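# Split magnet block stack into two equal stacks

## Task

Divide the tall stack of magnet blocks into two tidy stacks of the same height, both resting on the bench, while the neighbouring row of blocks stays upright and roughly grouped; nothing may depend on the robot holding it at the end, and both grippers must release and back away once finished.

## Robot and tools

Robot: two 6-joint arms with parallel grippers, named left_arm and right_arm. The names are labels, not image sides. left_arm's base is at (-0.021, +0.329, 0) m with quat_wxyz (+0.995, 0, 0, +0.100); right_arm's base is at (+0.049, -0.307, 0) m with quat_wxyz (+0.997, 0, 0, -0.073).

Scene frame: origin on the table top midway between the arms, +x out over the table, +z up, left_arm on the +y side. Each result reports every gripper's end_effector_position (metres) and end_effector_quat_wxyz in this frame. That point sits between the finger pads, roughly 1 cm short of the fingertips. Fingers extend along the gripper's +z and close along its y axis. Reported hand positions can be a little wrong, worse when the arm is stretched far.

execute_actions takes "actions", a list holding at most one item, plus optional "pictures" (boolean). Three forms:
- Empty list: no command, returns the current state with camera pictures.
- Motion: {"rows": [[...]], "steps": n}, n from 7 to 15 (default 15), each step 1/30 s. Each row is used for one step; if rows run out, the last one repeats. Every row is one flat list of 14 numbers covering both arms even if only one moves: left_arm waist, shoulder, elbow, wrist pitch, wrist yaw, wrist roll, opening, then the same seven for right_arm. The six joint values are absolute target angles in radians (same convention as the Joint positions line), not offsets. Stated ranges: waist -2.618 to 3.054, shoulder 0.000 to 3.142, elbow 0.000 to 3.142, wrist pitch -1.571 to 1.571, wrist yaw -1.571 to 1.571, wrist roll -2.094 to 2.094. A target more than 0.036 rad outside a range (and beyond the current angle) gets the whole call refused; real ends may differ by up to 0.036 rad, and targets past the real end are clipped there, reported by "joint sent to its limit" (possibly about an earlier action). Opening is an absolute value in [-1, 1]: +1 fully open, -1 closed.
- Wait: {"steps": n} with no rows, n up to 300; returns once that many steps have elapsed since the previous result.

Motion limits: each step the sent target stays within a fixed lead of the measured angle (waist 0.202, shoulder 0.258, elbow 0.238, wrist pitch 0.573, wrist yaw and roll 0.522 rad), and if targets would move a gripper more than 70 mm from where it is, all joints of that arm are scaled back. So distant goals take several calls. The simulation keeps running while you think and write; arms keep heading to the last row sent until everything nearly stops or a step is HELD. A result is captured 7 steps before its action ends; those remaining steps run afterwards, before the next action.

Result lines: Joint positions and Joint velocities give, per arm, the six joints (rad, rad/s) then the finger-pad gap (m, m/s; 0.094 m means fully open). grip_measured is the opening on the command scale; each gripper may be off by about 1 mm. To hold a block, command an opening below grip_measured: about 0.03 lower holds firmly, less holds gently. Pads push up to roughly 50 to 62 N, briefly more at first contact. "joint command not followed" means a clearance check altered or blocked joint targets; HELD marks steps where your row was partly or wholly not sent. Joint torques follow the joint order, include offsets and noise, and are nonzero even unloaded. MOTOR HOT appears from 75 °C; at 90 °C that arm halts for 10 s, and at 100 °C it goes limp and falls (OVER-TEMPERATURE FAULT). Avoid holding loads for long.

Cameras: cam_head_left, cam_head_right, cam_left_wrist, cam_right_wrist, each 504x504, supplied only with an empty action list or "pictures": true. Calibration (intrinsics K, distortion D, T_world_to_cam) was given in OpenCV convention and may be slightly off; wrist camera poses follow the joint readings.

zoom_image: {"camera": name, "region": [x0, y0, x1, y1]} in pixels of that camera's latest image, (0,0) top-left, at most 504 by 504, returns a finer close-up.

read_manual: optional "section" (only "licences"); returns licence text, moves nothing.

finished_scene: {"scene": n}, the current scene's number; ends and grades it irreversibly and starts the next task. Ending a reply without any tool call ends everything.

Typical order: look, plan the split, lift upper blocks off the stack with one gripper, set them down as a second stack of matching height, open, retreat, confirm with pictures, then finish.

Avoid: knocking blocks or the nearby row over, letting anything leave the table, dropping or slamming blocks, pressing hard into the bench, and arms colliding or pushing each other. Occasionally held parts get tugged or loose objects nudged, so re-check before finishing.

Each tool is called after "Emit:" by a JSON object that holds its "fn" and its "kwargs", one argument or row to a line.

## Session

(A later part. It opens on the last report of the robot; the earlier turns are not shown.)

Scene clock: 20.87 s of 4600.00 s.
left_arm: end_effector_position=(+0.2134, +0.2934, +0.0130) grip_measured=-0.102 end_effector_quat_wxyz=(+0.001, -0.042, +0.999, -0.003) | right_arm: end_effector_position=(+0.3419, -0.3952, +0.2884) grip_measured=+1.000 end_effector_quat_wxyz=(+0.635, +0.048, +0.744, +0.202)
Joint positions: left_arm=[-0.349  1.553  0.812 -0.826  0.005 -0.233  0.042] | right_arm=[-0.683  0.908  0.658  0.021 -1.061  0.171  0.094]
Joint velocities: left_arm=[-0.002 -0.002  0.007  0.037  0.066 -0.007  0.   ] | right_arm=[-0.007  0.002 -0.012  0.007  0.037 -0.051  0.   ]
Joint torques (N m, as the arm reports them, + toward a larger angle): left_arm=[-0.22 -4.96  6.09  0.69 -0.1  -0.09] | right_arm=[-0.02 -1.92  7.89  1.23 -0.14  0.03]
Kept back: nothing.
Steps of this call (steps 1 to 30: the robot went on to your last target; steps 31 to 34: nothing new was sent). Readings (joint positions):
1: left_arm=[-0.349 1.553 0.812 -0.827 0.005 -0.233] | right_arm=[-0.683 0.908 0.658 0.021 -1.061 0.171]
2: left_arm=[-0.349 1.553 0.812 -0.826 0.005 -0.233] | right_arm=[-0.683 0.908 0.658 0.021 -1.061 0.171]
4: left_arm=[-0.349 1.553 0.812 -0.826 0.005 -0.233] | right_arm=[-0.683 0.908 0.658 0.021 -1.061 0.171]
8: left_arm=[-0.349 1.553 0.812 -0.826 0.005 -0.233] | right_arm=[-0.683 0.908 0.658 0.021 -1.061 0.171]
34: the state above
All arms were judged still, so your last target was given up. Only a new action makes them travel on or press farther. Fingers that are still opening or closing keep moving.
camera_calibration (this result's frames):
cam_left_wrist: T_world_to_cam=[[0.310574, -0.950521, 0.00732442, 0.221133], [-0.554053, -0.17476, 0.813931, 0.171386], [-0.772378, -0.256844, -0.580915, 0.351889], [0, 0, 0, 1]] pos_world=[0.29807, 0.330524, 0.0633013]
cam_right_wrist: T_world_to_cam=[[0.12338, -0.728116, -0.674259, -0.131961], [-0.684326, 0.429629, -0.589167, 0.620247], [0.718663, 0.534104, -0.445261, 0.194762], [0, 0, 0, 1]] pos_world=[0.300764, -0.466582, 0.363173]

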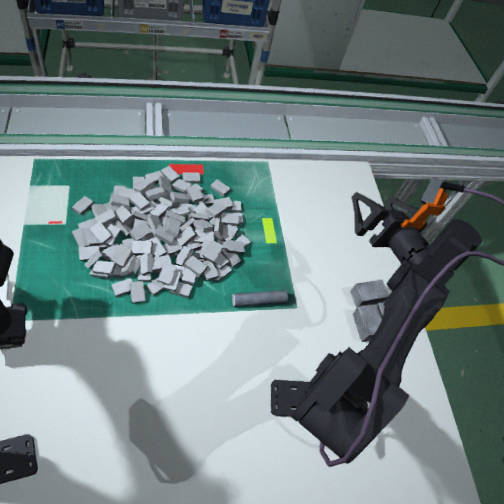

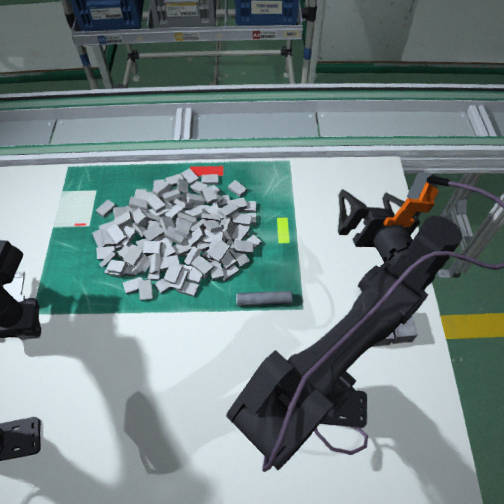

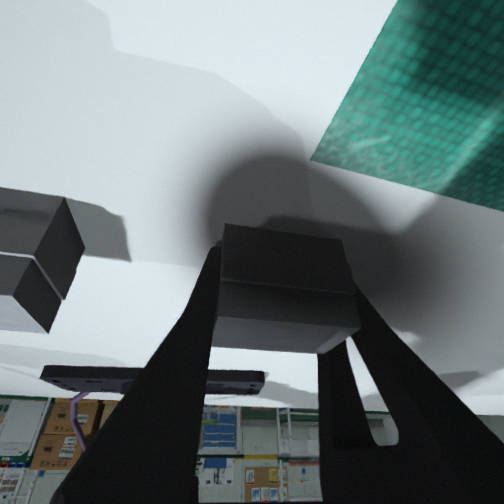

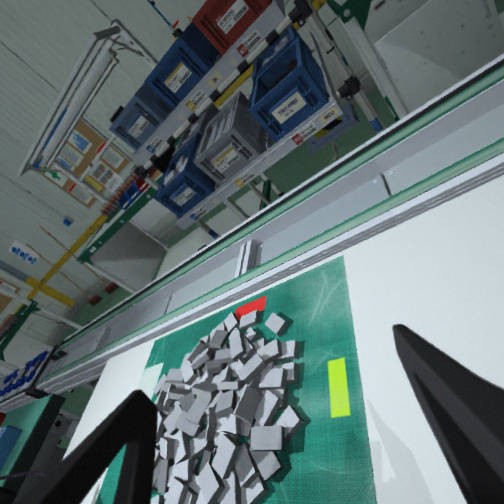

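Emit:
{"fn": "execute_actions", "kwargs": {
  "actions": [
    {"rows":[[-0.352,1.5495,0.8115,-0.805,-0.002,-0.239,-0.118,-0.683,0.908,0.658,0.021,-1.061,0.171,1],[-0.351,1.5495,0.8115,-0.808,-0.002,-0.238,-0.100,-0.683,0.908,0.658,0.021,-1.061,0.171,1],[-0.350,1.548,0.814,-0.812,-0.001,-0.237,-0.075,-0.683,0.908,0.658,0.021,-1.061,0.171,1],[-0.349,1.545,0.820,-0.820,0,-0.236,-0.03,-0.683,0.908,0.658,0.021,-1.061,0.171,1],[-0.349,1.541,0.828,-0.830,0,-0.235,0.05,-0.683,0.908,0.658,0.021,-1.061,0.171,1],[-0.349,1.537,0.835,-0.840,0,-0.235,0.15,-0.683,0.908,0.658,0.021,-1.061,0.171,1],[-0.349,1.5319,0.8396,-0.8525,0,-0.235,0.25,-0.683,0.908,0.658,0.021,-1.061,0.171,1],[-0.349,1.5229,0.8442,-0.8644,0,-0.235,0.30,-0.683,0.908,0.658,0.021,-1.061,0.171,1],[-0.349,1.5087,0.8514,-0.8791,0,-0.235,0.30,-0.683,0.908,0.658,0.021,-1.061,0.171,1],[-0.349,1.4896,0.8612,-0.896,0,-0.235,0.30,-0.683,0.908,0.658,0.021,-1.061,0.171,1],[-0.349,1.4663,0.8731,-0.9149,0,-0.235,0.30,-0.683,0.908,0.658,0.021,-1.061,0.171,1],[-0.349,1.4392,0.8869,-0.9356,0,-0.235,0.30,-0.683,0.908,0.658,0.021,-1.061,0.171,1],[-0.348,1.4090,0.9023,-0.9575,0,-0.235,0.30,-0.683,0.908,0.658,0.021,-1.061,0.171,1],[-0.347,1.3761,0.9191,-0.9804,0,-0.235,0.30,-0.683,0.908,0.658,0.021,-1.061,0.171,1],[-0.345,1.3410,0.9370,-1.0041,0,-0.235,0.30,-0.683,0.908,0.658,0.021,-1.061,0.171,1]],"steps":15}
  ]
}}

Emit:
{"fn": "execute_actions", "kwargs": {
  "actions": [
    {"rows":[[-0.342,1.3044,0.9557,-1.028,0,-0.235,0.35,-0.683,0.908,0.658,0.021,-1.061,0.171,1],[-0.3336,1.2667,0.9750,-1.0519,0,-0.235,0.42,-0.683,0.908,0.658,0.021,-1.061,0.171,1],[-0.3206,1.2285,0.9945,-1.0756,0,-0.235,0.5,-0.683,0.908,0.658,0.021,-1.061,0.171,1],[-0.3038,1.1903,1.0140,-1.0985,0,-0.235,0.6,-0.683,0.908,0.658,0.021,-1.061,0.171,1],[-0.2841,1.1526,1.0333,-1.1204,0,-0.235,0.7,-0.683,0.908,0.658,0.021,-1.061,0.171,1],[-0.2623,1.1160,1.0520,-1.1411,0,-0.235,0.8,-0.683,0.908,0.658,0.021,-1.061,0.171,1],[-0.2392,1.0809,1.0699,-1.160,0,-0.235,0.9,-0.683,0.908,0.658,0.021,-1.061,0.171,1],[-0.2158,1.0480,1.0867,-1.1769,0,-0.235,1,-0.683,0.908,0.658,0.021,-1.061,0.171,1],[-0.1927,1.0178,1.1021,-1.1916,0,-0.235,1,-0.683,0.908,0.658,0.021,-1.061,0.171,1],[-0.1709,0.9907,1.1159,-1.2035,0,-0.235,1,-0.683,0.908,0.658,0.021,-1.061,0.171,1],[-0.1512,0.9674,1.1278,-1.2124,0,-0.235,1,-0.683,0.908,0.658,0.021,-1.061,0.171,1],[-0.1344,0.9483,1.1376,-1.2181,0,-0.235,1,-0.683,0.908,0.658,0.021,-1.061,0.171,1],[-0.1214,0.9341,1.1448,-1.22,0,-0.235,1,-0.683,0.908,0.658,0.021,-1.061,0.171,1],[-0.1130,0.9251,1.1494,-1.22,0,-0.235,1,-0.683,0.908,0.658,0.021,-1.061,0.171,1],[-0.11,0.922,1.151,-1.22,0,-0.235,1,-0.683,0.908,0.658,0.021,-1.061,0.171,1]],"steps":15}
  ]
}}

Emit:
{"fn": "execute_actions", "kwargs": {
  "actions": [
    {"steps":14}
  ],
  "pictures": true
}}

Scene clock: 25.97 s of 4600.00 s.
left_arm: end_effector_position=(+0.2119, +0.2937, +0.0131) grip_measured=+0.270 end_effector_quat_wxyz=(-0.002, -0.042, +0.999, -0.002) | right_arm: end_effector_position=(+0.3419, -0.3952, +0.2884) grip_measured=+1.000 end_effector_quat_wxyz=(+0.635, +0.048, +0.744, +0.202)
Joint positions: left_arm=[-0.349  1.552  0.812 -0.833  0.005 -0.233  0.06 ] | right_arm=[-0.683  0.908  0.658  0.021 -1.061  0.171  0.094]
Joint velocities: left_arm=[-0.002 -0.037 -0.002 -0.154 -0.051 -0.066  0.055] | right_arm=[ 0.012 -0.007 -0.007 -0.051 -0.037 -0.051  0.   ]
Joint torques (N m, as the arm reports them, + toward a larger angle): left_arm=[ 0.02 -6.77  9.08  0.28 -0.03 -0.03] | right_arm=[-0.03 -1.92  7.9   1.23 -0.15  0.03]
Steps of this call (steps 1 to 90: nothing new was sent; then 1.83 s passed at rest; steps 91 to 98: the first 8 steps of this action). Readings (joint positions):
91: left_arm=[-0.349 1.553 0.812 -0.826 0.005 -0.233] | right_arm=[-0.683 0.908 0.658 0.021 -1.061 0.171]
92: left_arm=[-0.349 1.553 0.812 -0.826 0.005 -0.233] | right_arm=[-0.683 0.908 0.658 0.021 -1.061 0.171]
94: left_arm=[-0.349 1.553 0.812 -0.826 0.005 -0.233] | right_arm=[-0.683 0.908 0.658 0.021 -1.061 0.171]
98: the state above

Scene clock: 26.47 s of 4600.00 s.
left_arm: end_effector_position=(+0.2328, +0.3123, +0.1675) grip_measured=+0.955 end_effector_quat_wxyz=(+0.202, -0.083, +0.975, -0.034) | right_arm: end_effector_position=(+0.3419, -0.3952, +0.2884) grip_measured=+1.000 end_effector_quat_wxyz=(+0.635, +0.048, +0.744, +0.202)
Joint positions: left_arm=[-0.262  1.124  1.037 -1.072  0.007 -0.233  0.092] | right_arm=[-0.683  0.908  0.658  0.021 -1.061  0.171  0.094]
Joint velocities: left_arm=[ 0.681 -1.038  0.53  -0.52  -0.066  0.081  0.098] | right_arm=[-0.012  0.012 -0.012  0.022 -0.051 -0.125  0.   ]
Joint torques (N m, as the arm reports them, + toward a larger angle): left_arm=[ 0.46 -3.24  9.    1.02 -0.07 -0.01] | right_arm=[ 0.01 -1.93  7.91  1.24 -0.15  0.02]
Steps of this call (steps 1 to 7: the last 7 steps of your previous action; steps 8 to 15: the first 8 steps of this action). Readings (joint positions):
8: left_arm=[-0.349 1.395 0.891 -0.946 0.005 -0.233] | right_arm=[-0.683 0.908 0.658 0.021 -1.061 0.171]
9: left_arm=[-0.348 1.358 0.912 -0.963 0.005 -0.233] | right_arm=[-0.683 0.908 0.658 0.021 -1.061 0.171]
11: left_arm=[-0.337 1.279 0.955 -0.998 0.007 -0.233] | right_arm=[-0.683 0.908 0.658 0.021 -1.061 0.171]
15: the state above

Scene clock: 26.93 s of 4600.00 s.
left_arm: end_effector_position=(+0.2010, +0.3468, +0.2292) grip_measured=+1.000 end_effector_quat_wxyz=(+0.280, -0.149, +0.948, -0.023) | right_arm: end_effector_position=(+0.3419, -0.3952, +0.2884) grip_measured=+1.000 end_effector_quat_wxyz=(+0.635, +0.048, +0.744, +0.202)
Joint positions: left_arm=[-0.12   0.927  1.133 -1.207  0.004 -0.233  0.094] | right_arm=[-0.683  0.908  0.658  0.021 -1.061  0.171  0.094]
Joint velocities: left_arm=[-0.002 -0.012 -0.032 -0.168  0.007  0.051  0.   ] | right_arm=[-0.032 -0.012 -0.017  0.007 -0.051  0.007  0.   ]
Joint torques (N m, as the arm reports them, + toward a larger angle): left_arm=[ 0.87 -0.7   8.78  1.57 -0.02 -0.01] | right_arm=[-0.01 -1.94  7.86  1.25 -0.15  0.03]
Kept back: nothing.
Steps of this call (steps 1 to 7: the last 7 steps of your previous action; steps 8 to 14: the robot went on to your last target). Readings (joint positions):
1: left_arm=[-0.238 1.088 1.055 -1.090 0.007 -0.233] | right_arm=[-0.683 0.908 0.658 0.021 -1.061 0.171]
2: left_arm=[-0.215 1.055 1.072 -1.108 0.006 -0.233] | right_arm=[-0.683 0.908 0.658 0.021 -1.061 0.171]
4: left_arm=[-0.171 0.997 1.100 -1.139 0.005 -0.233] | right_arm=[-0.683 0.908 0.658 0.021 -1.061 0.171]
8: left_arm=[-0.123 0.931 1.131 -1.181 0.004 -0.233] | right_arm=[-0.683 0.908 0.658 0.021 -1.061 0.171]
14: the state above
camera_calibration (this result's frames):
cam_left_wrist: T_world_to_cam=[[0.445866, -0.86092, 0.244991, 0.161362], [-0.853273, -0.326112, 0.40691, 0.203781], [-0.270423, -0.390471, -0.880002, 0.495607], [0, 0, 0, 1]] pos_world=[0.235959, 0.398896, 0.313683]
cam_right_wrist: T_world_to_cam=[[0.12338, -0.728116, -0.674259, -0.131961], [-0.684326, 0.429629, -0.589167, 0.620247], [0.718663, 0.534104, -0.445261, 0.194762], [0, 0, 0, 1]] pos_world=[0.300764, -0.466582, 0.363173]

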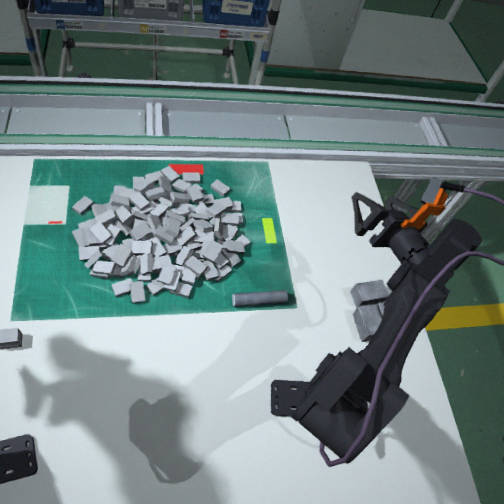

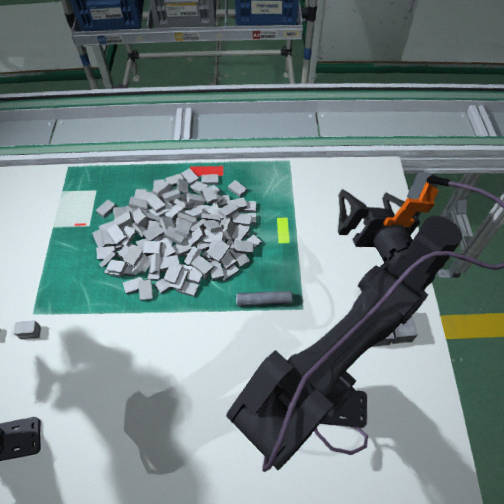

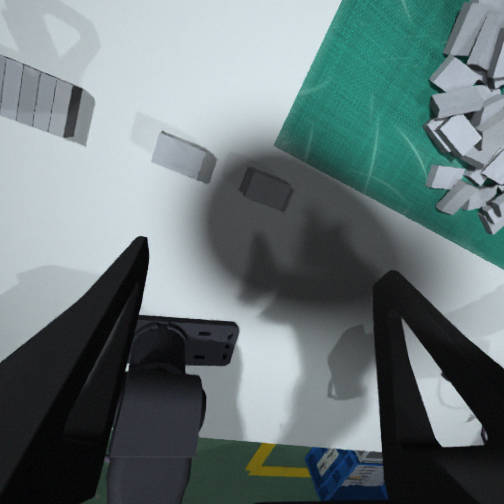

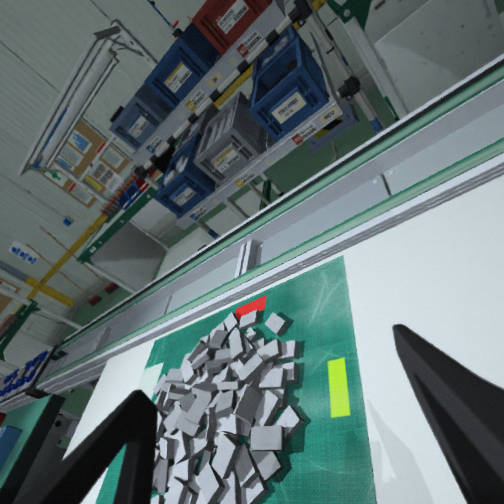

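Emit:
{"fn": "zoom_image", "kwargs": {
  "camera": "cam_left_wrist",
  "region": [130, 100, 310, 240]
}}

Emit:
{"fn": "zoom_image", "kwargs": {
  "camera": "cam_head_right",
  "region": [0, 300, 70, 360]
}}

Region (130, 100, 310, 240) of cam_left_wrist's 504x504 image, scaled by 2.800, with more detail than that image has.

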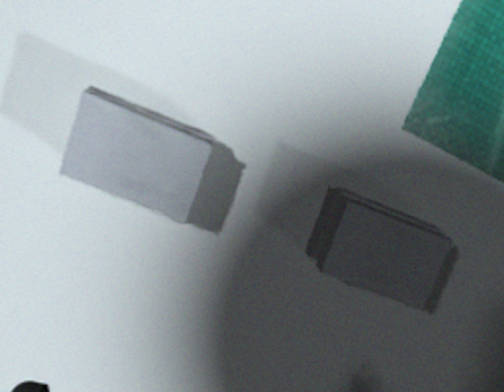

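Region (0, 300, 70, 360) of cam_head_right's 504x504 image, scaled by 7.200, with more detail than that image has; it fills the top 432 rows of this view, and the rest is white.

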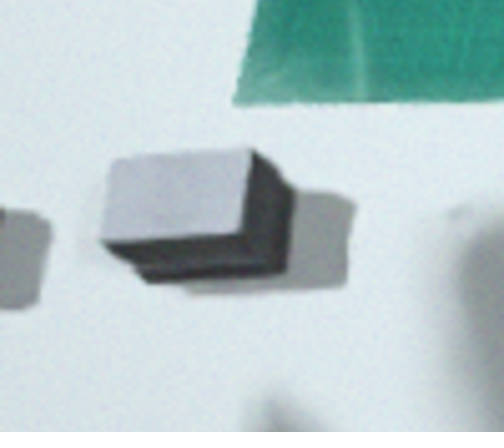

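Emit:
{"fn": "finished_scene", "kwargs": {
  "scene": 2
}}

The scene is finished: the task was done.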